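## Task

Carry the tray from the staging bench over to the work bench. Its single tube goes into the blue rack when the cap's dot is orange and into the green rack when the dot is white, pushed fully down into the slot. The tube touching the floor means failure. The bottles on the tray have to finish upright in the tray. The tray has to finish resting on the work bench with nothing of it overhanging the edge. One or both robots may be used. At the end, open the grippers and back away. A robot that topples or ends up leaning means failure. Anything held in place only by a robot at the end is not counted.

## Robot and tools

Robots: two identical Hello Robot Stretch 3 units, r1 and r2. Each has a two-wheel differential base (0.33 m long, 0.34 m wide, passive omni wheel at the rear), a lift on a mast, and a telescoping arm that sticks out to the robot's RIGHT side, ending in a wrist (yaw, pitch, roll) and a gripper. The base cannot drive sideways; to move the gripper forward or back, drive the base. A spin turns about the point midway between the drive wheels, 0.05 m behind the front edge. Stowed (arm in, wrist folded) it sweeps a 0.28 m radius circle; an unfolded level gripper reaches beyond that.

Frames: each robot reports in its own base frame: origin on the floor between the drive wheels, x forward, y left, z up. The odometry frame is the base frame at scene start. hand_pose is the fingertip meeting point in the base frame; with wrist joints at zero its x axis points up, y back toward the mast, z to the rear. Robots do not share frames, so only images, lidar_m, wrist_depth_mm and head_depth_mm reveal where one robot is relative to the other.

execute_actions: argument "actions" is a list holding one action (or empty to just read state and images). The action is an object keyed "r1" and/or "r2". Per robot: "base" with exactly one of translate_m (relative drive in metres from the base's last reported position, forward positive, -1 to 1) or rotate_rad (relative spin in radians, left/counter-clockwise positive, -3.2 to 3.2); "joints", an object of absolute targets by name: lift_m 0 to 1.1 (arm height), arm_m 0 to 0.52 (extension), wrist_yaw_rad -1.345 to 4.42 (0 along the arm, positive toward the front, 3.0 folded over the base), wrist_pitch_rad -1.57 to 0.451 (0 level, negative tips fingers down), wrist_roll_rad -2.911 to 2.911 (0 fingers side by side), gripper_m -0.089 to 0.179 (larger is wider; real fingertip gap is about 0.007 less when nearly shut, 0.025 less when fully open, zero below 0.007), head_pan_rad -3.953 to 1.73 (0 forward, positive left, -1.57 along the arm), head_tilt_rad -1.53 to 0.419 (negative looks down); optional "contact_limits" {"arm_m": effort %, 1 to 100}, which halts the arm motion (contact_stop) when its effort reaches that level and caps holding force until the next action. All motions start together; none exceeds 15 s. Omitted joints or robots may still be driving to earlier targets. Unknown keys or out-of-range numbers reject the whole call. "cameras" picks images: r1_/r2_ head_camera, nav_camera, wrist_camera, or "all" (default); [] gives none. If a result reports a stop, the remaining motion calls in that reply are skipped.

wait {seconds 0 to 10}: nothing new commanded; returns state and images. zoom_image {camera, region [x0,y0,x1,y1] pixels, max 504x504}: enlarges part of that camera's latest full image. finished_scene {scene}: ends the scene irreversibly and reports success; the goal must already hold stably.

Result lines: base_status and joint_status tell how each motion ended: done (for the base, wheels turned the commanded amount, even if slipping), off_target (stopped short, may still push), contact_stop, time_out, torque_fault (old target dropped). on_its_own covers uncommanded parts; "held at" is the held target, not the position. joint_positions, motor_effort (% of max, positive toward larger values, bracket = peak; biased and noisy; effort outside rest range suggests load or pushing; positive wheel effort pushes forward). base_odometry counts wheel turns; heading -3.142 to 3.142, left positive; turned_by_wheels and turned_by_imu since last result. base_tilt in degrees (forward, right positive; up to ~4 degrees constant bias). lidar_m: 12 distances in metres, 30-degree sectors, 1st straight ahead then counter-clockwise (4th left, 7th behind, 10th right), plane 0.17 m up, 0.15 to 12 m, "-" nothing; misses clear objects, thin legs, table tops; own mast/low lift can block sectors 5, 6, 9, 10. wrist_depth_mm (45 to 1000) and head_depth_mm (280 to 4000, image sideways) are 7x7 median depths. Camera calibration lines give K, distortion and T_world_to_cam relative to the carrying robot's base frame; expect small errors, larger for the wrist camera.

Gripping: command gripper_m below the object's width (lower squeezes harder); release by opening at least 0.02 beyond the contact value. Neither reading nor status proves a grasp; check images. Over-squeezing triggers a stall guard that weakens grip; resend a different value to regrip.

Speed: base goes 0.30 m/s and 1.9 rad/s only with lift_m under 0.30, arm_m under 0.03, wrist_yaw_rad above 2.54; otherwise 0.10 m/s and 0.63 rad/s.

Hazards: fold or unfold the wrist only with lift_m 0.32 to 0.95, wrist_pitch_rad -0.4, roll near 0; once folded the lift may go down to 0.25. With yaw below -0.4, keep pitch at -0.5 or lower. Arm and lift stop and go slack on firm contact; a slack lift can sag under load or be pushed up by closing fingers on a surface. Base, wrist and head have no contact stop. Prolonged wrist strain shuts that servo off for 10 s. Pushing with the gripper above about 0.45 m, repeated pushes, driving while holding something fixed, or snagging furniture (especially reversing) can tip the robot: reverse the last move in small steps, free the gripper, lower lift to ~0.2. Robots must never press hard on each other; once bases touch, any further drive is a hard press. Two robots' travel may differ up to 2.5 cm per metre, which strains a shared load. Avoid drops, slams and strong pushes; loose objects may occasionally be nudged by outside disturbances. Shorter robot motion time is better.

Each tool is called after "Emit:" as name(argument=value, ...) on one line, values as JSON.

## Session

Emit:
execute_actions(actions=[{"r1":{"joints":{"head_pan_rad":-1.57,"head_tilt_rad":-0.5}},"r2":{"joints":{"head_pan_rad":-1.57,"head_tilt_rad":-0.5}}}])

Scene clock: 1.33 s.
r1.base_odometry: x=+0.000 y=+0.000 heading=+0.000 (m, m, rad; r1's odometry frame)
r1.turned_by_wheels: +0.000 (rad since the last result)
r1.turned_by_imu: +0.000 (rad since the last result)
r1.base_tilt: forward=-0.9 right=-1.4 (deg)
r1.lidar_m: 1.04 1.79 2.46 1.36 2.00 2.05 1.51 2.69 1.84 1.06 0.91 0.91
r1.head_depth_mm: 1373 1555 1778 2095 1847 1486 1248 / 1221 1363 1531 1748 1845 1500 1244 / 1131 1239 1366 1528 1709 1499 1248 / 1024 1113 1225 1351 1531 1504 1248 / 935 1016 1102 1218 1343 1432 1256 / 867 928 1005 1094 1194 1321 1259 / 800 855 923 992 1073 1189 1231
r1.base_status: not commanded
r1.joint_positions: lift_m=+0.538 arm_m=-0.001 wrist_yaw_rad=+3.051 wrist_pitch_rad=-0.356 wrist_roll_rad=+0.010 gripper_m=+0.037 head_pan_rad=-1.563 head_tilt_rad=-0.494
r1.joint_status: all done
r1.motor_effort: left_wheel=+0(0) right_wheel=+1(1) lift_m=+30(30) arm_m=+0(0) wrist_yaw_rad=+0(1) wrist_pitch_rad=+6(5) wrist_roll_rad=+1(0) gripper_m=+0(0) head_pan_rad=-5(57) head_tilt_rad=-4(39) (%)
r1.hand_pose: x=-0.0002 y=+0.0864 z=+0.5646 quat_wxyz=(+0.158, +0.704, +0.093, +0.686) (m; r1's base frame)
r1.wrist_depth_mm: - - - - - - - / - - - - - - - / - - - - - - - / - - - - - - - / - - - - - - - / 967 945 - 950 - 911 896 / 809 800 - 764 746 763 764
r2.base_odometry: x=+0.000 y=+0.000 heading=+0.000 (m, m, rad; r2's odometry frame)
r2.turned_by_wheels: +0.000 (rad since the last result)
r2.turned_by_imu: +0.000 (rad since the last result)
r2.base_tilt: forward=+0.3 right=+0.5 (deg)
r2.lidar_m: 1.21 1.18 1.90 2.25 1.18 0.99 0.98 1.10 1.76 2.43 1.60 2.84
r2.head_depth_mm: 3848 - - 3130 2197 1712 1382 / 3895 - - 3101 2177 1672 1366 / - - - 3031 2168 1657 1353 / - - - 3006 2146 1644 1334 / - - - 2947 2124 1649 1332 / - - - 2800 2105 1637 1329 / - - 2460 2885 2077 1605 1313
r2.base_status: not commanded
r2.joint_positions: lift_m=+0.576 arm_m=+0.001 wrist_yaw_rad=+2.878 wrist_pitch_rad=-0.507 wrist_roll_rad=-0.005 gripper_m=+0.037 head_pan_rad=-1.563 head_tilt_rad=-0.494
r2.joint_status: all done
r2.motor_effort: left_wheel=+0(0) right_wheel=+0(0) lift_m=+20(20) arm_m=+0(0) wrist_yaw_rad=+0(0) wrist_pitch_rad=+4(4) wrist_roll_rad=+0(0) gripper_m=+0(0) head_pan_rad=-2(29) head_tilt_rad=-4(37) (%)
r2.hand_pose: x=+0.0341 y=+0.0589 z=+0.5697 quat_wxyz=(+0.266, +0.700, +0.087, +0.657) (m; r2's base frame)
r2.wrist_depth_mm: - - - - - - - / - - - - - - - / - - - - - - - / - - - - - - - / 947 - - 951 985 957 921 / 829 771 - 821 809 802 820 / 721 716 692 713 693 729 710
pictures: r1_head_camera (sideways: a quarter turn clockwise sets it upright), r1_nav_camera (sideways: a quarter turn counterclockwise sets it upright), r1_wrist_camera, r2_head_camera (sideways: a quarter turn clockwise sets it upright), r2_nav_camera (sideways: a quarter turn counterclockwise sets it upright), r2_wrist_camera
camera_calibration (this result's frames):
r1_head_camera: T_world_to_cam=[[0.0257751, 0.511771, -0.858735, 1.14168], [0.998272, 0.0322022, 0.0491545, -0.0592881], [0.0528091, -0.858518, -0.510057, 0.62493], [0, 0, 0, 1]] pos_world=[-0.00324325, -0.0458562, 1.30207]
r1_nav_camera: T_world_to_cam=[[-0.00895891, -0.467853, 0.883761, -1.10587], [-0.999295, -0.0280281, -0.0249679, 0.0871996], [0.0364514, -0.883362, -0.467272, 0.565955], [0, 0, 0, 1]] pos_world=[0.0566009, -0.0149968, 1.24395]
r1_wrist_camera: T_world_to_cam=[[0.997391, -0.0630411, -0.035161, 0.0304841], [-0.0600929, -0.455295, -0.88831, 0.589194], [0.0399914, 0.888106, -0.457896, 0.34268], [0, 0, 0, 1]] pos_world=[-0.00870246, -0.0341577, 0.68137]
r2_head_camera: T_world_to_cam=[[-0.0376363, 0.447111, -0.893687, 1.18136], [0.999289, 0.0187798, -0.0326881, 0.0397868], [0.00216805, -0.894282, -0.447499, 0.544408], [0, 0, 0, 1]] pos_world=[0.00352316, -0.0420915, 1.30069]
r2_nav_camera: T_world_to_cam=[[0.0547461, -0.509329, 0.858829, -1.08663], [-0.998226, -0.00774383, 0.0590395, -0.0182894], [-0.0234199, -0.860537, -0.508849, 0.615581], [0, 0, 0, 1]] pos_world=[0.0556488, -0.0238638, 1.24755]
r2_wrist_camera: T_world_to_cam=[[0.965644, -0.259441, -0.0148975, -0.0104832], [-0.169286, -0.584521, -0.793522, 0.527604], [0.197164, 0.768782, -0.608359, 0.465991], [0, 0, 0, 1]] pos_world=[0.00756223, -0.0525698, 0.701999]
Images, in order (width x height): r1_head_camera 896x504, r1_nav_camera 672x504, r1_wrist_camera 644x364, r2_head_camera 896x504, r2_nav_camera 672x504, r2_wrist_camera 644x364.

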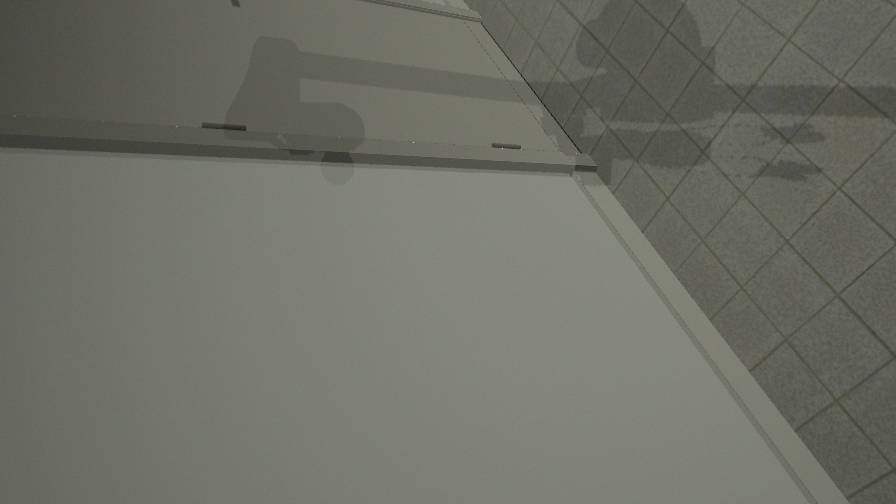

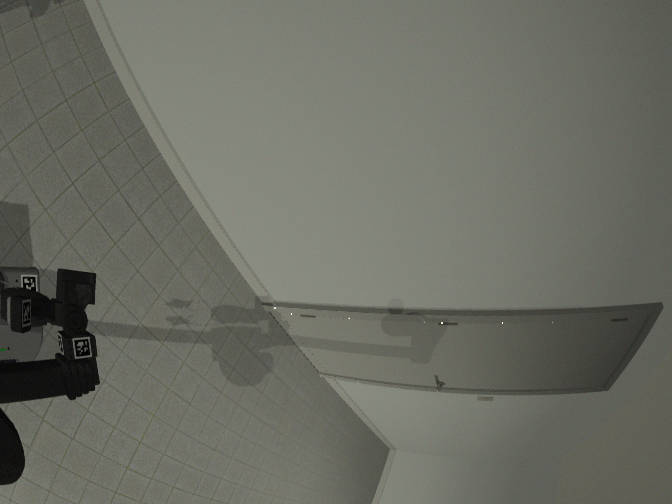

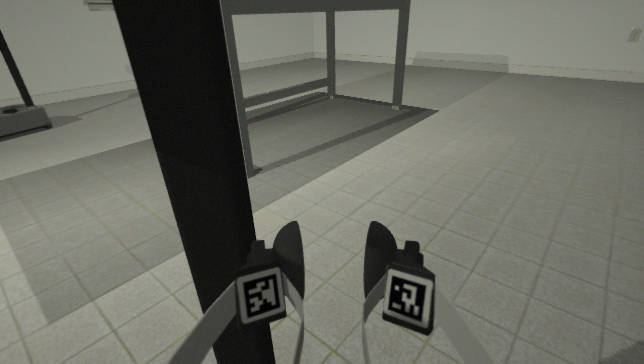

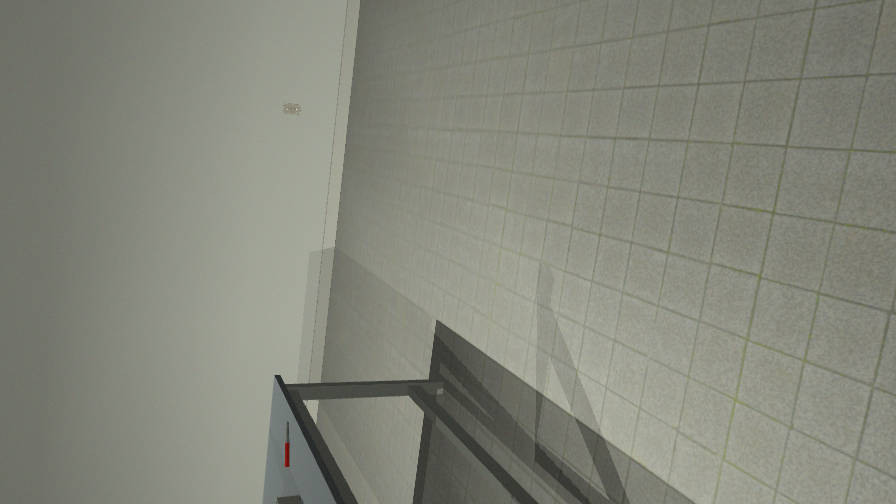

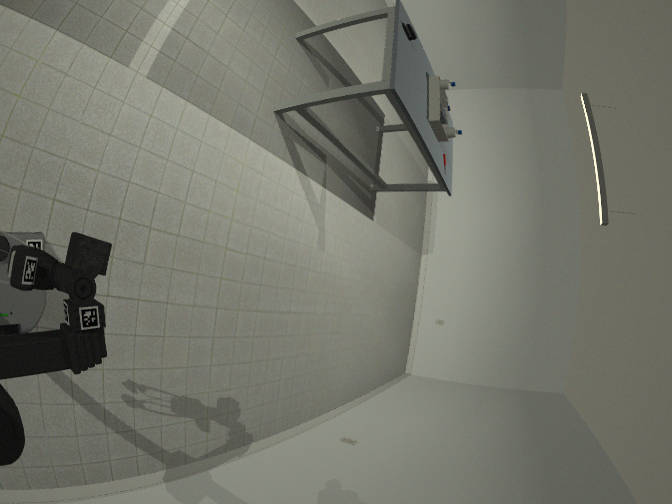

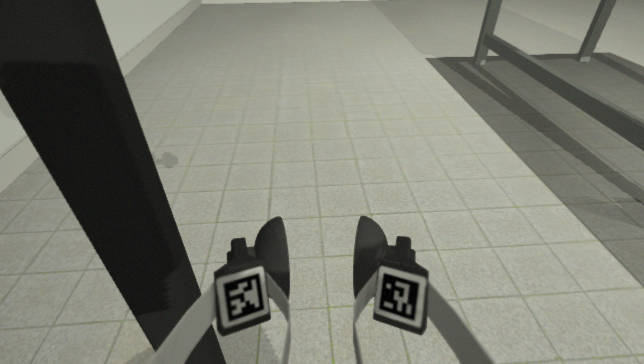

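Emit:
execute_actions(actions=[{"r1":{"base":{"rotate_rad":-2.36},"joints":{"lift_m":0.27,"head_pan_rad":-0.7,"head_tilt_rad":-0.45}},"r2":{"base":{"rotate_rad":1.31},"joints":{"lift_m":0.27,"head_pan_rad":-2.4,"head_tilt_rad":-0.45}}}], cameras=["r1_head_camera","r2_head_camera","r1_nav_camera"])

Scene clock: 6.83 s.
r1.base_odometry: x=+0.000 y=+0.000 heading=-2.360 (m, m, rad; r1's odometry frame)
r1.turned_by_wheels: -2.360 (rad since the last result)
r1.turned_by_imu: -2.333 (rad since the last result)
r1.base_tilt: forward=-0.9 right=-1.4 (deg)
r1.lidar_m: 3.67 1.31 0.94 0.91 0.94 1.28 3.45 2.45 1.36 2.87 1.51 2.50
r1.head_depth_mm: 3696 - 1929 2398 1958 1530 1267 / - - 1776 2433 1964 1534 1274 / - - 1806 2568 1851 1541 1280 / - - 1983 2719 1986 1553 1281 / - - 2506 2736 1969 1564 1282 / - - 3487 2744 1988 1558 1288 / 3862 - - 2749 1987 1576 1293
r1.base_status: done
r1.joint_positions: lift_m=+0.270 arm_m=-0.001 wrist_yaw_rad=+3.051 wrist_pitch_rad=-0.357 wrist_roll_rad=+0.010 gripper_m=+0.037 head_pan_rad=-0.707 head_tilt_rad=-0.458
r1.joint_status: all done
r1.motor_effort: left_wheel=+2(7) right_wheel=-2(6) lift_m=+19(25) arm_m=+0(0) wrist_yaw_rad=-1(1) wrist_pitch_rad=+6(6) wrist_roll_rad=+0(0) gripper_m=+0(0) head_pan_rad=+5(58) head_tilt_rad=+6(15) (%)
r1.hand_pose: x=-0.0002 y=+0.0863 z=+0.2971 quat_wxyz=(+0.158, +0.704, +0.093, +0.686) (m; r1's base frame)
r1.wrist_depth_mm: 841 842 864 883 911 907 952 / 915 918 935 960 977 978 - / 964 974 - - - - - / 953 947 922 900 883 880 858 / 725 697 - 685 707 678 668 / 579 568 - 554 - 541 537 / 484 496 - - 446 458 449
r2.base_odometry: x=+0.000 y=+0.000 heading=+1.310 (m, m, rad; r2's odometry frame)
r2.turned_by_wheels: +1.310 (rad since the last result)
r2.turned_by_imu: +1.328 (rad since the last result)
r2.base_tilt: forward=+0.2 right=+0.6 (deg)
r2.lidar_m: 4.00 1.49 1.04 0.98 1.00 1.30 3.05 1.60 1.60 2.85 1.17 1.41
r2.head_depth_mm: - - - 3431 2313 1757 1411 / - - - 2993 2266 1736 1400 / - - 2289 3301 2260 1732 1397 / - - 2248 2873 2149 1726 1383 / - - 2454 1740 2048 1698 1374 / - - - 2962 2194 1696 1368 / 3786 - - 2759 2168 1672 1361
r2.base_status: done
r2.joint_positions: lift_m=+0.270 arm_m=+0.001 wrist_yaw_rad=+2.878 wrist_pitch_rad=-0.507 wrist_roll_rad=-0.005 gripper_m=+0.037 head_pan_rad=-2.393 head_tilt_rad=-0.458
r2.joint_status: all done
r2.motor_effort: left_wheel=-3(10) right_wheel=+3(7) lift_m=+14(18) arm_m=+0(0) wrist_yaw_rad=+0(0) wrist_pitch_rad=+4(4) wrist_roll_rad=+0(0) gripper_m=+0(0) head_pan_rad=-2(30) head_tilt_rad=+5(13) (%)
r2.hand_pose: x=+0.0341 y=+0.0589 z=+0.2637 quat_wxyz=(+0.266, +0.700, +0.087, +0.657) (m; r2's base frame)
r2.wrist_depth_mm: - 836 928 - - - - / - 923 970 - - - - / - 803 810 797 786 795 771 / 639 - 637 642 645 625 643 / 538 - 548 551 547 535 529 / 467 - - 465 463 463 462 / - - - 412 399 405 406
pictures: r1_head_camera (sideways: a quarter turn clockwise sets it upright), r1_nav_camera (sideways: a quarter turn counterclockwise sets it upright), r2_head_camera (sideways: a quarter turn clockwise sets it upright)
camera_calibration (this result's frames):
r1_head_camera: T_world_to_cam=[[-0.345867, 0.334735, -0.876544, 1.16717], [0.628798, 0.77607, 0.0482549, -0.0558653], [0.696412, -0.534479, -0.478898, 0.580461], [0, 0, 0, 1]] pos_world=[0.0345742, -0.0370938, 1.30376]
r1_nav_camera: T_world_to_cam=[[0.323066, -0.29268, 0.899982, -1.12905], [-0.633279, -0.773544, -0.0242339, 0.0840125], [0.703268, -0.56211, -0.435253, 0.520223], [0, 0, 0, 1]] pos_world=[0.0521048, 0.0269595, 1.24459]
r2_head_camera: T_world_to_cam=[[0.281014, 0.307483, -0.909112, 1.19954], [0.687173, -0.725742, -0.0330517, 0.0421657], [-0.669944, -0.615429, -0.415238, 0.506526], [0, 0, 0, 1]] pos_world=[-0.0267189, -0.0265054, 1.30224]
Images, in order (width x height): r1_head_camera 896x504, r1_nav_camera 672x504, r2_head_camera 896x504.

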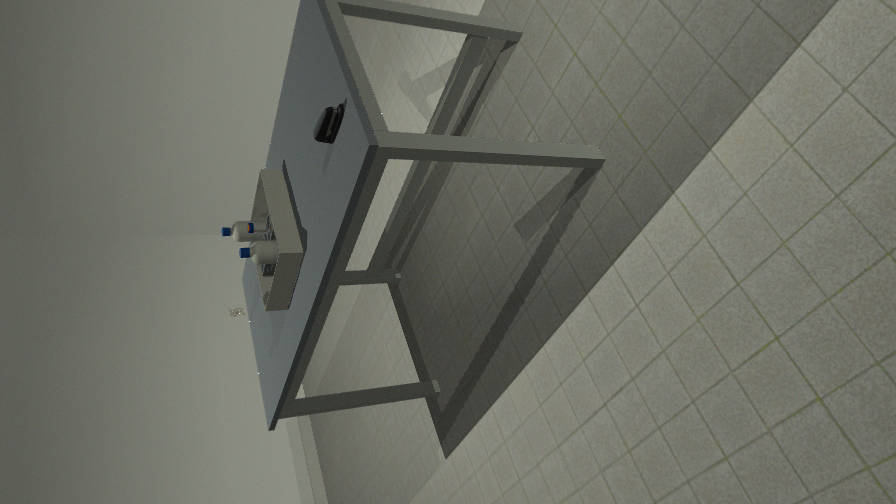

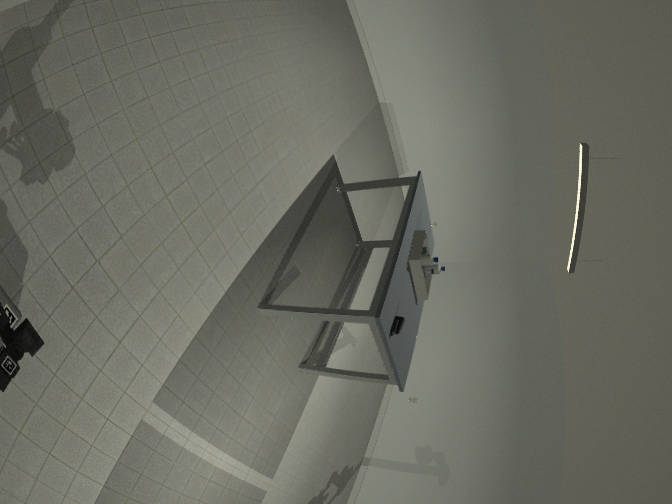

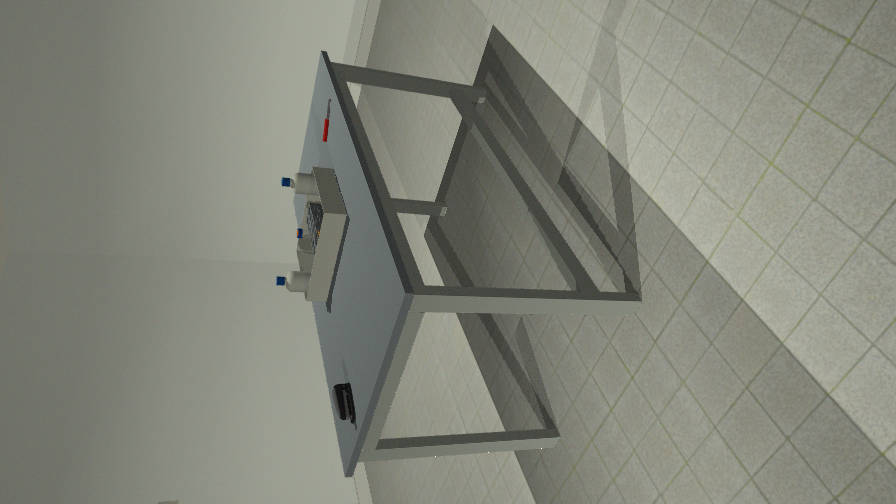

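Emit:
execute_actions(actions=[{"r1":{"base":{"rotate_rad":-0.67}},"r2":{"base":{"rotate_rad":0.71}}}], cameras=[])

Emit:
execute_actions(actions=[{"r1":{"base":{"translate_m":1.0}},"r2":{"base":{"translate_m":-1.0}}}], cameras=[])

Emit:
execute_actions(actions=[{"r1":{"base":{"translate_m":0.24}},"r2":{"base":{"translate_m":-0.24}}}], cameras=[])

Emit:
execute_actions(actions=[{"r1":{"base":{"rotate_rad":0.682}},"r2":{"base":{"rotate_rad":-0.642}}}], cameras=[])

Emit:
execute_actions(actions=[{"r1":{"base":{"translate_m":0.8},"joints":{"head_pan_rad":-1.57,"head_tilt_rad":-0.7,"wrist_pitch_rad":-0.4}},"r2":{"base":{"translate_m":-1.0},"joints":{"head_pan_rad":-1.57,"head_tilt_rad":-0.7,"wrist_pitch_rad":-0.4}}}], cameras=["r1_head_camera","r2_head_camera"])

Emit:
execute_actions(actions=[{"r1":{"joints":{"lift_m":0.94}},"r2":{"joints":{"lift_m":0.94}}}], cameras=[])

Emit:
execute_actions(actions=[{"r1":{"joints":{"wrist_yaw_rad":1.57,"lift_m":1.09}},"r2":{"joints":{"wrist_yaw_rad":1.57,"lift_m":1.09}}}], cameras=[])

Emit:
execute_actions(actions=[{"r1":{"joints":{"wrist_pitch_rad":-1.57,"gripper_m":0.06,"arm_m":0.27,"head_tilt_rad":-0.9}},"r2":{"joints":{"wrist_pitch_rad":-1.57,"gripper_m":0.06,"arm_m":0.27,"head_tilt_rad":-0.9}}}], cameras=["r1_head_camera","r2_head_camera","r1_wrist_camera","r2_wrist_camera"])

Scene clock: 12.00 s.
r1.base_odometry: x=+0.000 y=+0.000 heading=-3.030 (m, m, rad; r1's odometry frame)
r1.turned_by_wheels: -0.670 (rad since the last result)
r1.turned_by_imu: -0.661 (rad since the last result)
r1.base_tilt: forward=-1.0 right=-1.4 (deg)
r1.lidar_m: 1.51 4.52 1.52 1.00 0.91 0.92 1.13 2.25 2.45 1.35 1.93 2.04
r1.head_depth_mm: 2957 3309 3454 2655 1935 1544 1264 / 3122 3399 3512 2669 1956 1549 1275 / 3159 3477 3678 2659 1953 1552 1272 / 3299 3519 3788 2706 1970 1545 1273 / 3302 3631 3905 2716 1982 1569 1288 / 3414 3742 - 2593 1995 1560 1291 / 3440 3805 3584 2746 2003 1572 1288
r1.base_status: done
r1.joint_positions: lift_m=+0.270 arm_m=+0.000 wrist_yaw_rad=+3.051 wrist_pitch_rad=-0.357 wrist_roll_rad=+0.010 gripper_m=+0.037 head_pan_rad=-0.707 head_tilt_rad=-0.458
r1.joint_status: not commanded
r1.motor_effort: left_wheel=+1(6) right_wheel=-2(6) lift_m=+19(19) arm_m=+0(0) wrist_yaw_rad=+0(0) wrist_pitch_rad=+6(5) wrist_roll_rad=+0(0) gripper_m=+0(0) head_pan_rad=+4(5) head_tilt_rad=+6(6) (%)
r1.hand_pose: x=-0.0002 y=+0.0863 z=+0.2971 quat_wxyz=(+0.158, +0.704, +0.093, +0.686) (m; r1's base frame)
r1.wrist_depth_mm: 691 756 - - - - - / 728 793 - - - - - / 750 855 - - - - - / 788 861 905 927 894 871 844 / 709 704 - 686 700 676 671 / 571 565 - 552 - 543 538 / 477 496 - - 445 457 455
r2.base_odometry: x=+0.000 y=+0.000 heading=+2.020 (m, m, rad; r2's odometry frame)
r2.turned_by_wheels: +0.710 (rad since the last result)
r2.turned_by_imu: +0.718 (rad since the last result)
r2.base_tilt: forward=+0.0 right=+0.8 (deg)
r2.lidar_m: 1.25 0.99 0.98 1.06 1.58 2.86 1.59 2.08 1.77 1.18 1.71 2.69
r2.head_depth_mm: 3438 3663 - 3430 2222 1767 1410 / 3353 3601 3986 3318 2282 1725 1406 / 3283 3538 3830 3301 2277 1724 1394 / 3310 3502 3803 3255 2266 1706 1384 / 3153 3395 3588 2996 2215 1695 1378 / 3207 3328 3560 2990 2209 1687 1373 / 3063 3316 3623 3150 2208 1675 1366
r2.base_status: done
r2.joint_positions: lift_m=+0.270 arm_m=+0.001 wrist_yaw_rad=+2.878 wrist_pitch_rad=-0.507 wrist_roll_rad=-0.005 gripper_m=+0.037 head_pan_rad=-2.393 head_tilt_rad=-0.457
r2.joint_status: not commanded
r2.motor_effort: left_wheel=-3(11) right_wheel=+3(10) lift_m=+13(13) arm_m=+0(0) wrist_yaw_rad=+0(0) wrist_pitch_rad=+4(4) wrist_roll_rad=+0(0) gripper_m=+0(0) head_pan_rad=-2(3) head_tilt_rad=+4(5) (%)
r2.hand_pose: x=+0.0341 y=+0.0589 z=+0.2637 quat_wxyz=(+0.266, +0.700, +0.087, +0.657) (m; r2's base frame)
r2.wrist_depth_mm: - - - - 902 849 772 / - - - - 950 869 797 / - 805 811 802 786 773 794 / 635 - 654 635 635 640 641 / 548 - 546 547 538 537 538 / 470 - - 466 470 461 462 / - - - 412 395 409 400
pictures: none
No camera images: the call's "cameras" was empty. Leave "cameras" out to get every camera's image.

Scene clock: 17.10 s.
r1.base_odometry: x=-0.994 y=-0.112 heading=-3.030 (m, m, rad; r1's odometry frame)
r1.turned_by_wheels: +0.000 (rad since the last result)
r1.turned_by_imu: +0.004 (rad since the last result)
r1.base_tilt: forward=-0.8 right=-1.4 (deg)
r1.lidar_m: 1.44 1.72 2.60 1.67 1.54 1.55 1.92 3.85 1.61 1.92 1.64 0.55
r1.head_depth_mm: 2503 2709 3029 2663 1777 1535 1274 / 2629 2784 3036 1834 1769 1531 1269 / 2697 2911 3178 2675 1949 1548 1270 / 2708 3000 3248 1141 1341 1518 1282 / 2735 3042 3279 1138 818 716 874 / 2866 3122 3435 1156 833 720 1285 / 2878 3222 3513 1157 837 1440 1295
r1.base_status: done
r1.joint_positions: lift_m=+0.270 arm_m=+0.000 wrist_yaw_rad=+3.051 wrist_pitch_rad=-0.357 wrist_roll_rad=+0.010 gripper_m=+0.037 head_pan_rad=-0.707 head_tilt_rad=-0.457
r1.joint_status: not commanded
r1.motor_effort: left_wheel=+1(7) right_wheel=-1(5) lift_m=+20(20) arm_m=-1(1) wrist_yaw_rad=+0(1) wrist_pitch_rad=+6(6) wrist_roll_rad=+0(0) gripper_m=+0(0) head_pan_rad=+5(5) head_tilt_rad=+4(6) (%)
r1.hand_pose: x=-0.0002 y=+0.0863 z=+0.2970 quat_wxyz=(+0.158, +0.704, +0.093, +0.686) (m; r1's base frame)
r1.wrist_depth_mm: - - - - - - - / - - - - - - - / - - - - - - - / 970 938 926 911 875 875 855 / 718 711 - 685 714 673 660 / 577 571 - 555 - 541 538 / 479 494 - - 448 462 452
r2.base_odometry: x=+0.434 y=-0.901 heading=+2.020 (m, m, rad; r2's odometry frame)
r2.turned_by_wheels: +0.000 (rad since the last result)
r2.turned_by_imu: -0.005 (rad since the last result)
r2.base_tilt: forward=+0.1 right=+0.5 (deg)
r2.lidar_m: 2.01 1.59 1.57 1.69 2.53 1.28 0.61 0.64 1.63 1.72 1.41 4.37
r2.head_depth_mm: 2891 3135 3352 3407 964 782 779 / 2829 3021 3339 3376 1002 1686 1404 / 2731 2993 3222 3252 1995 1614 1391 / 2741 2957 3162 3246 2238 1704 1391 / 2729 2834 3052 2668 1938 1702 1377 / 2605 2823 3026 3161 2019 1684 1366 / 2606 2774 2966 3116 2183 1674 1364
r2.base_status: done
r2.joint_positions: lift_m=+0.270 arm_m=+0.001 wrist_yaw_rad=+2.878 wrist_pitch_rad=-0.507 wrist_roll_rad=-0.005 gripper_m=+0.037 head_pan_rad=-2.393 head_tilt_rad=-0.457
r2.joint_status: not commanded
r2.motor_effort: left_wheel=-3(13) right_wheel=+3(6) lift_m=+13(13) arm_m=+0(0) wrist_yaw_rad=+0(0) wrist_pitch_rad=+4(4) wrist_roll_rad=+0(0) gripper_m=+0(1) head_pan_rad=-3(2) head_tilt_rad=+5(5) (%)
r2.hand_pose: x=+0.0341 y=+0.0589 z=+0.2637 quat_wxyz=(+0.266, +0.700, +0.087, +0.657) (m; r2's base frame)
r2.wrist_depth_mm: - - - - - - - / - - - - - - - / - 793 790 793 792 800 796 / 645 - 644 638 647 637 648 / 542 - 544 543 542 544 536 / 469 - - 464 469 463 457 / - - - 411 396 405 408
pictures: none
No camera images: the call's "cameras" was empty. Leave "cameras" out to get every camera's image.

Scene clock: 19.57 s.
r1.base_odometry: x=-1.232 y=-0.139 heading=-3.029 (m, m, rad; r1's odometry frame)
r1.turned_by_wheels: +0.000 (rad since the last result)
r1.turned_by_imu: +0.001 (rad since the last result)
r1.base_tilt: forward=-0.9 right=-1.3 (deg)
r1.lidar_m: 1.25 1.50 2.85 1.83 1.69 1.70 2.11 4.24 1.76 3.39 0.35 0.35
r1.head_depth_mm: 2342 2643 2832 2660 1559 1484 1265 / 2494 2653 2893 1455 1547 1435 1241 / 2560 2784 3064 1132 823 646 533 / 2561 2814 3140 1137 828 649 534 / 2660 2891 3215 1144 833 652 548 / 2711 2942 3315 1154 835 652 567 / 2799 3050 3389 1155 837 656 584
r1.base_status: done
r1.joint_positions: lift_m=+0.270 arm_m=+0.000 wrist_yaw_rad=+3.051 wrist_pitch_rad=-0.357 wrist_roll_rad=+0.010 gripper_m=+0.037 head_pan_rad=-0.707 head_tilt_rad=-0.457
r1.joint_status: not commanded
r1.motor_effort: left_wheel=+1(8) right_wheel=+0(5) lift_m=+19(20) arm_m=+0(0) wrist_yaw_rad=+0(0) wrist_pitch_rad=+6(6) wrist_roll_rad=+0(1) gripper_m=+0(0) head_pan_rad=+4(5) head_tilt_rad=+6(6) (%)
r1.hand_pose: x=-0.0002 y=+0.0863 z=+0.2970 quat_wxyz=(+0.158, +0.704, +0.093, +0.686) (m; r1's base frame)
r1.wrist_depth_mm: - - - - - - - / - - - - - - - / - - - - - - - / 974 946 905 910 895 874 869 / 719 706 - 686 709 682 663 / 579 570 - 553 - 542 536 / 482 489 - - 449 457 453
r2.base_odometry: x=+0.538 y=-1.117 heading=+2.019 (m, m, rad; r2's odometry frame)
r2.turned_by_wheels: +0.000 (rad since the last result)
r2.turned_by_imu: -0.001 (rad since the last result)
r2.base_tilt: forward=+0.0 right=+0.8 (deg)
r2.lidar_m: 2.20 1.74 1.71 1.84 2.76 0.89 0.42 0.38 1.34 3.26 1.56 2.17
r2.head_depth_mm: 2798 2985 3242 3387 971 731 587 / 2739 2889 3217 3333 954 723 584 / 2668 2843 3131 3263 945 716 633 / 2630 2775 3020 3142 1028 1279 1349 / 2551 2720 2875 1653 1641 1592 1365 / 2547 2759 2928 3016 2071 1598 1365 / 2446 2658 2822 2998 2192 1673 1357
r2.base_status: done
r2.joint_positions: lift_m=+0.270 arm_m=+0.001 wrist_yaw_rad=+2.878 wrist_pitch_rad=-0.507 wrist_roll_rad=-0.005 gripper_m=+0.037 head_pan_rad=-2.393 head_tilt_rad=-0.457
r2.joint_status: not commanded
r2.motor_effort: left_wheel=-3(12) right_wheel=+2(6) lift_m=+13(14) arm_m=+0(0) wrist_yaw_rad=+0(0) wrist_pitch_rad=+4(4) wrist_roll_rad=+0(0) gripper_m=+0(0) head_pan_rad=-3(2) head_tilt_rad=+3(6) (%)
r2.hand_pose: x=+0.0341 y=+0.0589 z=+0.2637 quat_wxyz=(+0.266, +0.700, +0.087, +0.657) (m; r2's base frame)
r2.wrist_depth_mm: - - - - - - - / - - - - - - - / - 788 819 786 799 799 807 / 637 - 646 650 654 648 641 / 546 - 552 545 547 531 538 / 471 - - 471 475 460 458 / - - - 413 401 409 405
pictures: none
No camera images: the call's "cameras" was empty. Leave "cameras" out to get every camera's image.

Scene clock: 21.27 s.
r1.base_odometry: x=-1.232 y=-0.139 heading=-2.348 (m, m, rad; r1's odometry frame)
r1.turned_by_wheels: +0.682 (rad since the last result)
r1.turned_by_imu: +0.673 (rad since the last result)
r1.base_tilt: forward=-0.8 right=-1.4 (deg)
r1.lidar_m: 1.50 2.38 1.73 1.67 1.76 2.42 1.76 1.99 3.23 0.35 1.04 1.44
r1.head_depth_mm: 2983 3189 3355 1118 816 643 528 / 3274 3576 3750 1044 824 645 574 / 3603 - - 1010 822 649 1244 / 3794 - - 911 828 1421 1286 / 3451 3767 3902 1089 864 1560 1281 / 3231 3429 3640 1147 1844 1566 1294 / 3035 3259 3488 1301 1847 1582 1294
r1.base_status: done
r1.joint_positions: lift_m=+0.270 arm_m=+0.000 wrist_yaw_rad=+3.051 wrist_pitch_rad=-0.357 wrist_roll_rad=+0.010 gripper_m=+0.037 head_pan_rad=-0.707 head_tilt_rad=-0.457
r1.joint_status: not commanded
r1.motor_effort: left_wheel=-2(6) right_wheel=+4(9) lift_m=+19(19) arm_m=-1(1) wrist_yaw_rad=+0(0) wrist_pitch_rad=+6(6) wrist_roll_rad=+0(1) gripper_m=+0(0) head_pan_rad=+5(5) head_tilt_rad=+6(6) (%)
r1.hand_pose: x=-0.0002 y=+0.0863 z=+0.2970 quat_wxyz=(+0.158, +0.704, +0.093, +0.686) (m; r1's base frame)
r1.wrist_depth_mm: - - - - - - - / - - - - - - - / - - - - - - - / 959 943 916 911 895 866 856 / 722 707 - 689 705 659 658 / 576 573 - 554 - 547 547 / 480 493 - - 445 457 457
r2.base_odometry: x=+0.538 y=-1.117 heading=+1.378 (m, m, rad; r2's odometry frame)
r2.turned_by_wheels: -0.642 (rad since the last result)
r2.turned_by_imu: -0.650 (rad since the last result)
r2.base_tilt: forward=+0.1 right=+0.8 (deg)
r2.lidar_m: 1.56 2.44 1.78 1.71 1.77 2.41 1.30 0.46 0.38 0.98 3.11 1.80
r2.head_depth_mm: 3381 3602 3723 1424 1016 1706 1371 / 3657 3867 - 1186 955 1644 1301 / 3891 - - 1285 949 743 1388 / 3868 - - 1193 938 708 1277 / 3500 3699 - 1189 926 705 571 / 3177 3379 3583 1325 918 700 569 / 2928 3130 3266 3095 912 695 565
r2.base_status: done
r2.joint_positions: lift_m=+0.270 arm_m=+0.001 wrist_yaw_rad=+2.878 wrist_pitch_rad=-0.507 wrist_roll_rad=-0.005 gripper_m=+0.037 head_pan_rad=-2.393 head_tilt_rad=-0.457
r2.joint_status: not commanded
r2.motor_effort: left_wheel=+3(11) right_wheel=-3(9) lift_m=+14(14) arm_m=+0(0) wrist_yaw_rad=+1(0) wrist_pitch_rad=+4(4) wrist_roll_rad=+0(0) gripper_m=+0(0) head_pan_rad=-2(3) head_tilt_rad=+5(5) (%)
r2.hand_pose: x=+0.0341 y=+0.0589 z=+0.2637 quat_wxyz=(+0.266, +0.700, +0.087, +0.657) (m; r2's base frame)
r2.wrist_depth_mm: - - - - - - - / - - - - - - - / - 801 806 795 796 793 797 / 633 - 651 645 641 642 639 / 548 - 551 535 552 536 538 / 467 - - 462 467 459 463 / - - - 413 401 407 406
pictures: none
No camera images: the call's "cameras" was empty. Leave "cameras" out to get every camera's image.

Scene clock: 26.27 s.
r1.base_odometry: x=-1.793 y=-0.709 heading=-2.348 (m, m, rad; r1's odometry frame)
r1.turned_by_wheels: +0.000 (rad since the last result)
r1.turned_by_imu: +0.003 (rad since the last result)
r1.base_tilt: forward=-0.9 right=-1.4 (deg)
r1.lidar_m: 2.75 2.37 1.74 1.66 1.73 2.41 2.55 0.82 1.04 1.01 1.05 0.74
r1.head_depth_mm: 2579 2875 1005 711 638 1228 1135 / 2580 2891 928 646 641 1237 1144 / 2581 2987 933 781 646 1232 1141 / 2570 2855 879 775 644 1240 1149 / 2619 2912 996 774 650 1248 1141 / 2634 2935 1034 799 651 1245 1152 / 2596 2967 1048 808 656 1254 1161
r1.base_status: done
r1.joint_positions: lift_m=+0.270 arm_m=+0.000 wrist_yaw_rad=+3.051 wrist_pitch_rad=-0.414 wrist_roll_rad=+0.010 gripper_m=+0.037 head_pan_rad=-1.563 head_tilt_rad=-0.691
r1.joint_status: all done
r1.motor_effort: left_wheel=-2(6) right_wheel=+4(10) lift_m=+19(19) arm_m=-1(0) wrist_yaw_rad=+0(0) wrist_pitch_rad=+5(6) wrist_roll_rad=+0(0) gripper_m=+1(0) head_pan_rad=-5(58) head_tilt_rad=-6(27) (%)
r1.hand_pose: x=-0.0008 y=+0.0795 z=+0.2840 quat_wxyz=(+0.178, +0.701, +0.113, +0.681) (m; r1's base frame)
r1.wrist_depth_mm: - - - - - - - / - - - - - - - / - - - - - - - / 857 829 814 815 799 768 755 / 649 647 - 627 641 620 607 / 535 533 - 537 - 509 503 / 461 - - - 421 430 425
r2.base_odometry: x=+0.346 y=-2.099 heading=+1.378 (m, m, rad; r2's odometry frame)
r2.turned_by_wheels: +0.000 (rad since the last result)
r2.turned_by_imu: -0.005 (rad since the last result)
r2.base_tilt: forward=+0.1 right=+0.7 (deg)
r2.lidar_m: 2.54 2.44 1.77 1.70 1.76 2.39 2.71 0.48 0.35 0.33 0.34 0.47
r2.head_depth_mm: 2624 2875 3051 907 716 589 1167 / 2559 2871 3023 897 707 585 1166 / 2598 2844 2913 864 666 582 1156 / 2594 2858 2882 805 656 577 1148 / 2514 2772 1619 839 654 576 1149 / 2555 2830 1062 811 652 571 1142 / 2549 2821 2780 823 655 569 1130
r2.base_status: done
r2.joint_positions: lift_m=+0.270 arm_m=+0.001 wrist_yaw_rad=+2.878 wrist_pitch_rad=-0.421 wrist_roll_rad=-0.005 gripper_m=+0.037 head_pan_rad=-1.577 head_tilt_rad=-0.691
r2.joint_status: all done
r2.motor_effort: left_wheel=+3(8) right_wheel=-3(10) lift_m=+13(14) arm_m=+0(0) wrist_yaw_rad=+0(0) wrist_pitch_rad=+7(8) wrist_roll_rad=+0(0) gripper_m=+0(0) head_pan_rad=+1(28) head_tilt_rad=-4(27) (%)
r2.hand_pose: x=+0.0371 y=+0.0702 z=+0.2824 quat_wxyz=(+0.238, +0.703, +0.057, +0.668) (m; r2's base frame)
r2.wrist_depth_mm: - - - - - - - / - - - - - - - / - - 992 967 954 976 952 / 750 752 743 735 738 742 738 / 609 - 617 614 618 600 603 / 512 - 535 506 513 510 508 / 451 - - 446 424 434 436
pictures: r1_head_camera (sideways: a quarter turn clockwise sets it upright), r2_head_camera (sideways: a quarter turn clockwise sets it upright)
camera_calibration (this result's frames):
r1_head_camera: T_world_to_cam=[[0.0246762, 0.670281, -0.741697, 0.989111], [0.998359, 0.0218299, 0.0529432, -0.0642079], [0.051678, -0.741786, -0.668642, 0.831246], [0, 0, 0, 1]] pos_world=[-0.00326203, -0.0449735, 1.29283]
r2_head_camera: T_world_to_cam=[[-0.030244, 0.614281, -0.788508, 1.04417], [0.999494, 0.0107758, -0.0299418, 0.0362021], [-0.00989585, -0.789014, -0.614296, 0.761495], [0, 0, 0, 1]] pos_world=[0.00293165, -0.0409714, 1.2922]
Images, in order (width x height): r1_head_camera 896x504, r2_head_camera 896x504.

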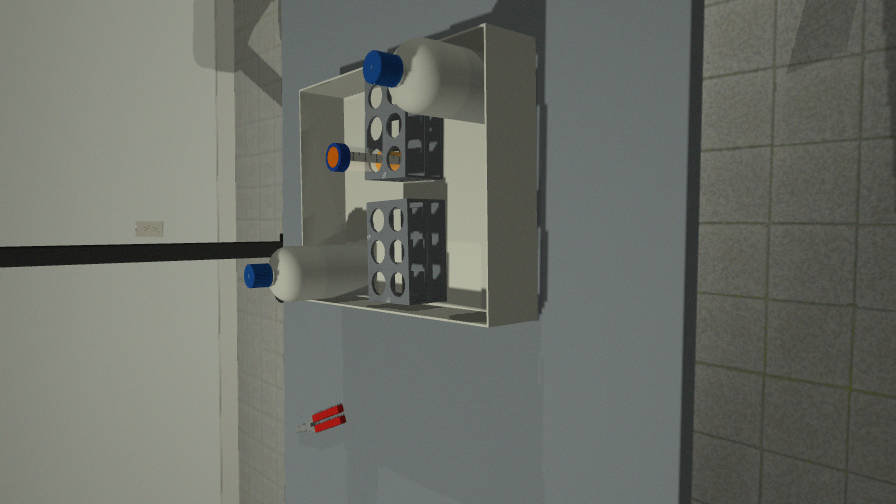

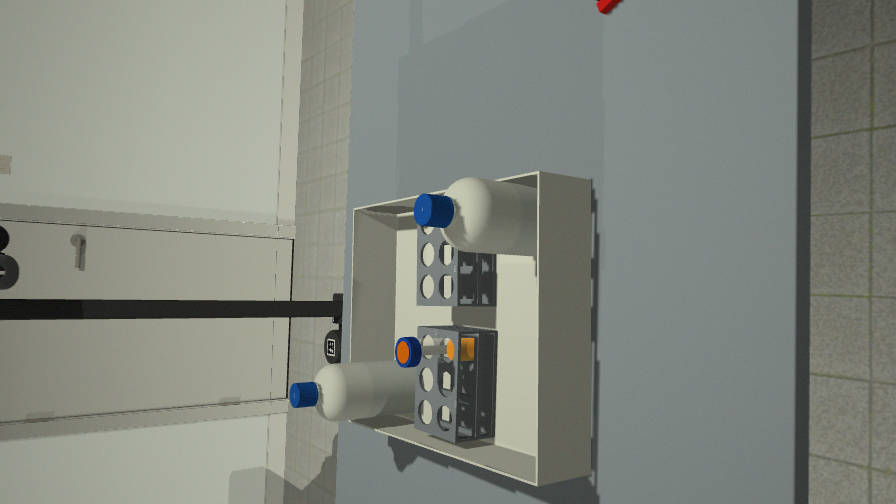

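Scene clock: 33.20 s.
r1.base_odometry: x=-1.793 y=-0.709 heading=-2.348 (m, m, rad; r1's odometry frame)
r1.turned_by_wheels: +0.000 (rad since the last result)
r1.turned_by_imu: +0.000 (rad since the last result)
r1.base_tilt: forward=-0.9 right=-1.4 (deg)
r1.lidar_m: 2.74 2.36 1.74 1.66 1.73 2.41 2.55 0.82 1.05 1.01 1.05 0.74
r1.head_depth_mm: 2581 2873 1010 745 - - 1132 / 2548 2928 932 644 664 - 1132 / 2526 2897 937 785 667 - - / 1079 2838 879 776 670 - 1151 / 2611 2935 993 771 668 - 1152 / 2603 2933 1035 805 654 1248 1151 / 2653 3025 1052 807 655 1253 1154
r1.base_status: not commanded
r1.joint_positions: lift_m=+0.940 arm_m=+0.000 wrist_yaw_rad=+3.051 wrist_pitch_rad=-0.414 wrist_roll_rad=+0.010 gripper_m=+0.037 head_pan_rad=-1.563 head_tilt_rad=-0.691
r1.joint_status: all done
r1.motor_effort: left_wheel=-2(2) right_wheel=+4(4) lift_m=+40(42) arm_m=-1(0) wrist_yaw_rad=+0(0) wrist_pitch_rad=+5(5) wrist_roll_rad=+1(0) gripper_m=+0(0) head_pan_rad=-5(4) head_tilt_rad=-5(6) (%)
r1.hand_pose: x=-0.0008 y=+0.0795 z=+0.9531 quat_wxyz=(+0.178, +0.701, +0.113, +0.681) (m; r1's base frame)
r1.wrist_depth_mm: - - - - - - - / - - - - - - - / - - - - - - - / - - - - - - - / - - - - - - - / - - - - - - - / - - - - - - -
r2.base_odometry: x=+0.346 y=-2.099 heading=+1.378 (m, m, rad; r2's odometry frame)
r2.turned_by_wheels: +0.000 (rad since the last result)
r2.turned_by_imu: -0.001 (rad since the last result)
r2.base_tilt: forward=+0.2 right=+0.6 (deg)
r2.lidar_m: 2.54 2.45 1.77 1.70 1.76 2.39 2.71 0.48 0.35 0.33 0.34 0.47
r2.head_depth_mm: 2614 2880 3023 906 - - 1171 / 2569 2921 2978 901 749 - 1172 / 2572 2893 2939 859 682 - - / 2528 2890 2904 805 660 - - / 1195 2763 2720 838 662 - 1148 / 2505 2868 1057 816 651 - 1161 / 2548 2825 2784 827 655 566 1138
r2.base_status: not commanded
r2.joint_positions: lift_m=+0.940 arm_m=+0.001 wrist_yaw_rad=+2.878 wrist_pitch_rad=-0.421 wrist_roll_rad=-0.005 gripper_m=+0.037 head_pan_rad=-1.577 head_tilt_rad=-0.691
r2.joint_status: all done
r2.motor_effort: left_wheel=+3(3) right_wheel=-4(3) lift_m=+26(27) arm_m=+0(0) wrist_yaw_rad=+0(0) wrist_pitch_rad=+7(6) wrist_roll_rad=+0(0) gripper_m=+0(0) head_pan_rad=+2(2) head_tilt_rad=-5(4) (%)
r2.hand_pose: x=+0.0371 y=+0.0702 z=+0.9516 quat_wxyz=(+0.237, +0.703, +0.056, +0.668) (m; r2's base frame)
r2.wrist_depth_mm: - - - - - - - / - - - - - - - / - - - - - - - / - - - - - - - / - - - - - - - / - - - - - - - / - - - - - - -
pictures: none
No camera images: the call's "cameras" was empty. Leave "cameras" out to get every camera's image.

Scene clock: 35.40 s.
r1.base_odometry: x=-1.793 y=-0.709 heading=-2.348 (m, m, rad; r1's odometry frame)
r1.turned_by_wheels: +0.000 (rad since the last result)
r1.turned_by_imu: +0.000 (rad since the last result)
r1.base_tilt: forward=-0.8 right=-1.4 (deg)
r1.lidar_m: 2.75 2.36 1.74 1.66 1.73 2.41 2.55 0.82 1.04 1.01 1.05 0.74
r1.head_depth_mm: - - - - 615 1227 1140 / - - - - 610 1229 1138 / - - - - 611 1233 1135 / 2549 2843 879 - - 1286 1149 / 2626 2970 995 - - 1279 1153 / 2601 2930 1041 - - 1285 1156 / 2619 2950 2752 - - 1285 1150
r1.base_status: not commanded
r1.joint_positions: lift_m=+1.090 arm_m=+0.000 wrist_yaw_rad=+1.573 wrist_pitch_rad=-0.414 wrist_roll_rad=+0.010 gripper_m=+0.037 head_pan_rad=-1.563 head_tilt_rad=-0.691
r1.joint_status: all done
r1.motor_effort: left_wheel=-2(2) right_wheel=+3(3) lift_m=+40(41) arm_m=-1(1) wrist_yaw_rad=-4(4) wrist_pitch_rad=+6(5) wrist_roll_rad=+0(0) gripper_m=+0(0) head_pan_rad=-4(5) head_tilt_rad=-6(6) (%)
r1.hand_pose: x=+0.2035 y=-0.1441 z=+1.1030 quat_wxyz=(+0.590, +0.594, -0.388, +0.384) (m; r1's base frame)
r1.wrist_depth_mm: - - - - - - - / - - - - - - - / - - - - - - - / - - - - - - - / - - - - 786 714 696 / - - - - - 583 567 / - - - - - 490 490
r2.base_odometry: x=+0.346 y=-2.099 heading=+1.378 (m, m, rad; r2's odometry frame)
r2.turned_by_wheels: +0.000 (rad since the last result)
r2.turned_by_imu: +0.000 (rad since the last result)
r2.base_tilt: forward=+0.2 right=+0.7 (deg)
r2.lidar_m: 2.55 2.44 1.77 1.70 1.76 2.39 2.71 0.48 0.35 0.33 0.34 0.47
r2.head_depth_mm: - - - - 674 588 1173 / - - - - - 586 1165 / - - - - - 582 1154 / 1072 2826 3024 - - 553 1157 / 2548 2785 2711 940 - - 1153 / 2519 2818 1050 886 - - 1139 / 2552 2847 2827 - - - 1133
r2.base_status: not commanded
r2.joint_positions: lift_m=+1.090 arm_m=+0.001 wrist_yaw_rad=+1.574 wrist_pitch_rad=-0.421 wrist_roll_rad=-0.005 gripper_m=+0.037 head_pan_rad=-1.577 head_tilt_rad=-0.691
r2.joint_status: all done
r2.motor_effort: left_wheel=+3(3) right_wheel=-3(4) lift_m=+26(29) arm_m=+0(0) wrist_yaw_rad=-4(5) wrist_pitch_rad=+6(7) wrist_roll_rad=+0(0) gripper_m=+0(0) head_pan_rad=+2(1) head_tilt_rad=-5(5) (%)
r2.hand_pose: x=+0.2027 y=-0.1455 z=+1.1016 quat_wxyz=(+0.594, +0.593, -0.382, +0.387) (m; r2's base frame)
r2.wrist_depth_mm: - - - - - - - / - - - - - - - / - - - - - - - / - - - - 861 863 834 / - - - - 711 681 686 / - - - - 601 577 580 / - - - - - 499 496
pictures: none
No camera images: the call's "cameras" was empty. Leave "cameras" out to get every camera's image.

Scene clock: 38.60 s.
r1.base_odometry: x=-1.793 y=-0.709 heading=-2.348 (m, m, rad; r1's odometry frame)
r1.turned_by_wheels: +0.000 (rad since the last result)
r1.turned_by_imu: +0.000 (rad since the last result)
r1.base_tilt: forward=-0.9 right=-1.3 (deg)
r1.lidar_m: 2.74 2.36 1.74 1.66 1.73 2.42 2.55 0.82 1.05 1.01 1.05 0.74
r1.head_depth_mm: 2634 918 645 642 1289 1212 1077 / - 848 628 643 1315 1214 1114 / 2684 867 735 644 1323 1211 1118 / 2563 788 755 648 1333 1216 1103 / 2654 911 751 649 1338 1236 1093 / 2731 944 773 655 1343 1237 1097 / 2737 949 776 658 1337 1224 1099
r1.base_status: not commanded
r1.joint_positions: lift_m=+1.090 arm_m=+0.270 wrist_yaw_rad=+1.571 wrist_pitch_rad=-1.564 wrist_roll_rad=+0.010 gripper_m=+0.060 head_pan_rad=-1.563 head_tilt_rad=-0.889
r1.joint_status: all done
r1.motor_effort: left_wheel=-2(2) right_wheel=+3(4) lift_m=+40(41) arm_m=+3(2) wrist_yaw_rad=-2(4) wrist_pitch_rad=-2(5) wrist_roll_rad=+0(0) gripper_m=-1(77) head_pan_rad=-3(4) head_tilt_rad=-7(29) (%)
r1.hand_pose: x=-0.0438 y=-0.4149 z=+0.9719 quat_wxyz=(+0.707, +0.707, -0.005, -0.001) (m; r1's base frame)
r1.wrist_depth_mm: - - - 353 345 339 300 / - - - 360 353 346 313 / - - - 365 357 354 320 / - - - 374 365 360 349 / - - - 382 369 368 326 / - - - 388 - 335 313 / - - - 395 391 235 312
r2.base_odometry: x=+0.346 y=-2.099 heading=+1.378 (m, m, rad; r2's odometry frame)
r2.turned_by_wheels: +0.000 (rad since the last result)
r2.turned_by_imu: +0.000 (rad since the last result)
r2.base_tilt: forward=+0.2 right=+0.9 (deg)
r2.lidar_m: 2.54 2.44 1.77 1.70 1.76 2.39 2.72 0.48 0.35 0.33 0.34 0.47
r2.head_depth_mm: 2671 2768 867 709 605 1264 1119 / - 2720 860 704 600 1253 1119 / - - 829 674 596 1258 1107 / 2593 2638 773 666 593 1266 1103 / 2582 1459 767 665 589 1260 1101 / 2638 831 777 659 586 1251 1094 / 2657 1043 799 666 582 1256 1085
r2.base_status: not commanded
r2.joint_positions: lift_m=+1.090 arm_m=+0.270 wrist_yaw_rad=+1.572 wrist_pitch_rad=-1.563 wrist_roll_rad=-0.005 gripper_m=+0.060 head_pan_rad=-1.577 head_tilt_rad=-0.889
r2.joint_status: all done
r2.motor_effort: left_wheel=+3(3) right_wheel=-3(3) lift_m=+26(26) arm_m=+2(3) wrist_yaw_rad=-2(4) wrist_pitch_rad=-3(6) wrist_roll_rad=+0(0) gripper_m=+1(82) head_pan_rad=+2(2) head_tilt_rad=-7(28) (%)
r2.hand_pose: x=-0.0434 y=-0.4150 z=+0.9718 quat_wxyz=(+0.707, +0.707, -0.001, +0.005) (m; r2's base frame)
r2.wrist_depth_mm: - - 344 346 344 343 316 / - - 355 354 352 350 320 / - - 360 360 358 359 333 / - - 370 369 362 365 333 / - - 374 377 339 228 313 / - - - 381 - 313 383 / - - 390 386 394 391 392
pictures: r1_head_camera (sideways: a quarter turn clockwise sets it upright), r1_wrist_camera, r2_head_camera (sideways: a quarter turn clockwise sets it upright), r2_wrist_camera
camera_calibration (this result's frames):
r1_head_camera: T_world_to_cam=[[0.0238015, 0.803063, -0.595419, 0.798506], [0.998444, 0.0109466, 0.0546762, -0.0664506], [0.0504262, -0.595794, -0.801553, 1.0041], [0, 0, 0, 1]] pos_world=[-0.0032912, -0.0422868, 1.28392]
r1_wrist_camera: T_world_to_cam=[[-0.0232125, -0.999011, -0.0379329, -0.373682], [-0.993332, 0.0187614, 0.11375, -0.0979344], [-0.112926, 0.0403204, -0.992785, 1.13753], [0, 0, 0, 1]] pos_world=[0.022501, -0.41734, 1.12628]
r2_head_camera: T_world_to_cam=[[-0.0294062, 0.757337, -0.652362, 0.866729], [0.999527, 0.0163949, -0.0260221, 0.0310917], [-0.00901206, -0.652819, -0.757461, 0.947697], [0, 0, 0, 1]] pos_world=[0.00295094, -0.0382407, 1.28407]
r2_wrist_camera: T_world_to_cam=[[-0.0121261, -0.999896, -0.00783959, -0.409225], [-0.990286, 0.0109228, 0.138615, -0.137843], [-0.138515, 0.00944429, -0.990315, 1.13178], [0, 0, 0, 1]] pos_world=[0.0153016, -0.418366, 1.13671]
Images, in order (width x height): r1_head_camera 896x504, r1_wrist_camera 644x364, r2_head_camera 896x504, r2_wrist_camera 644x364.

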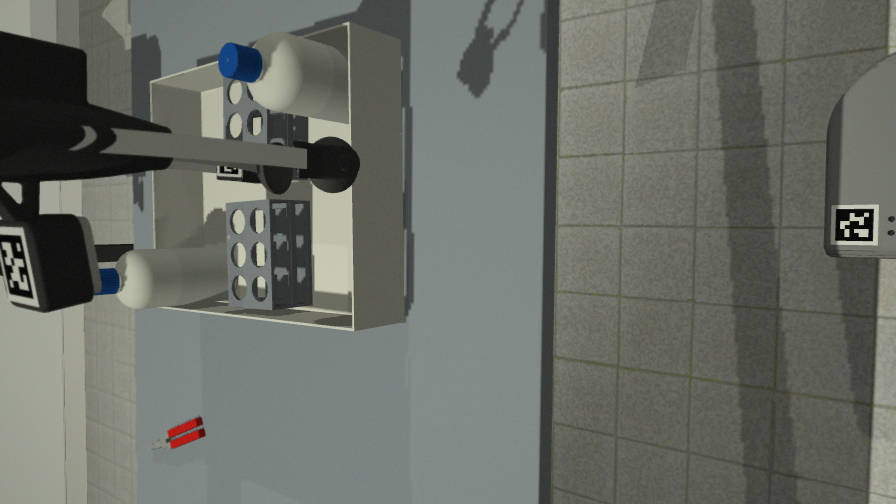

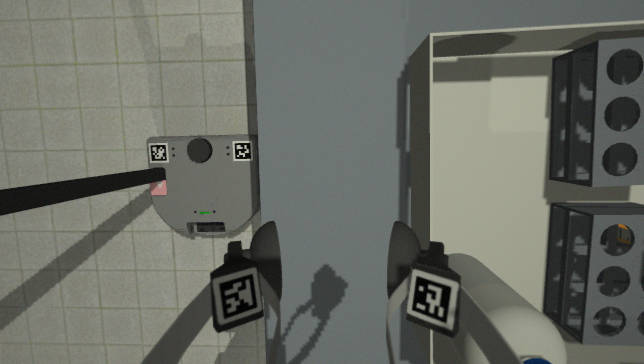

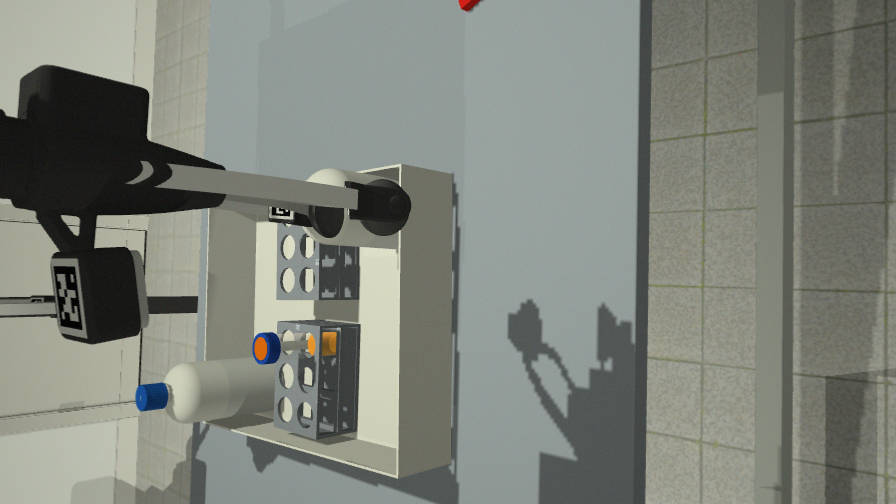

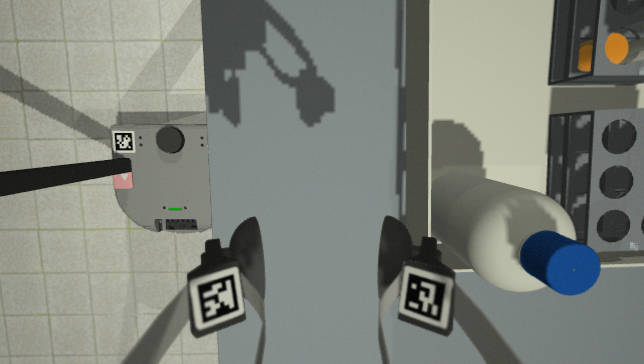

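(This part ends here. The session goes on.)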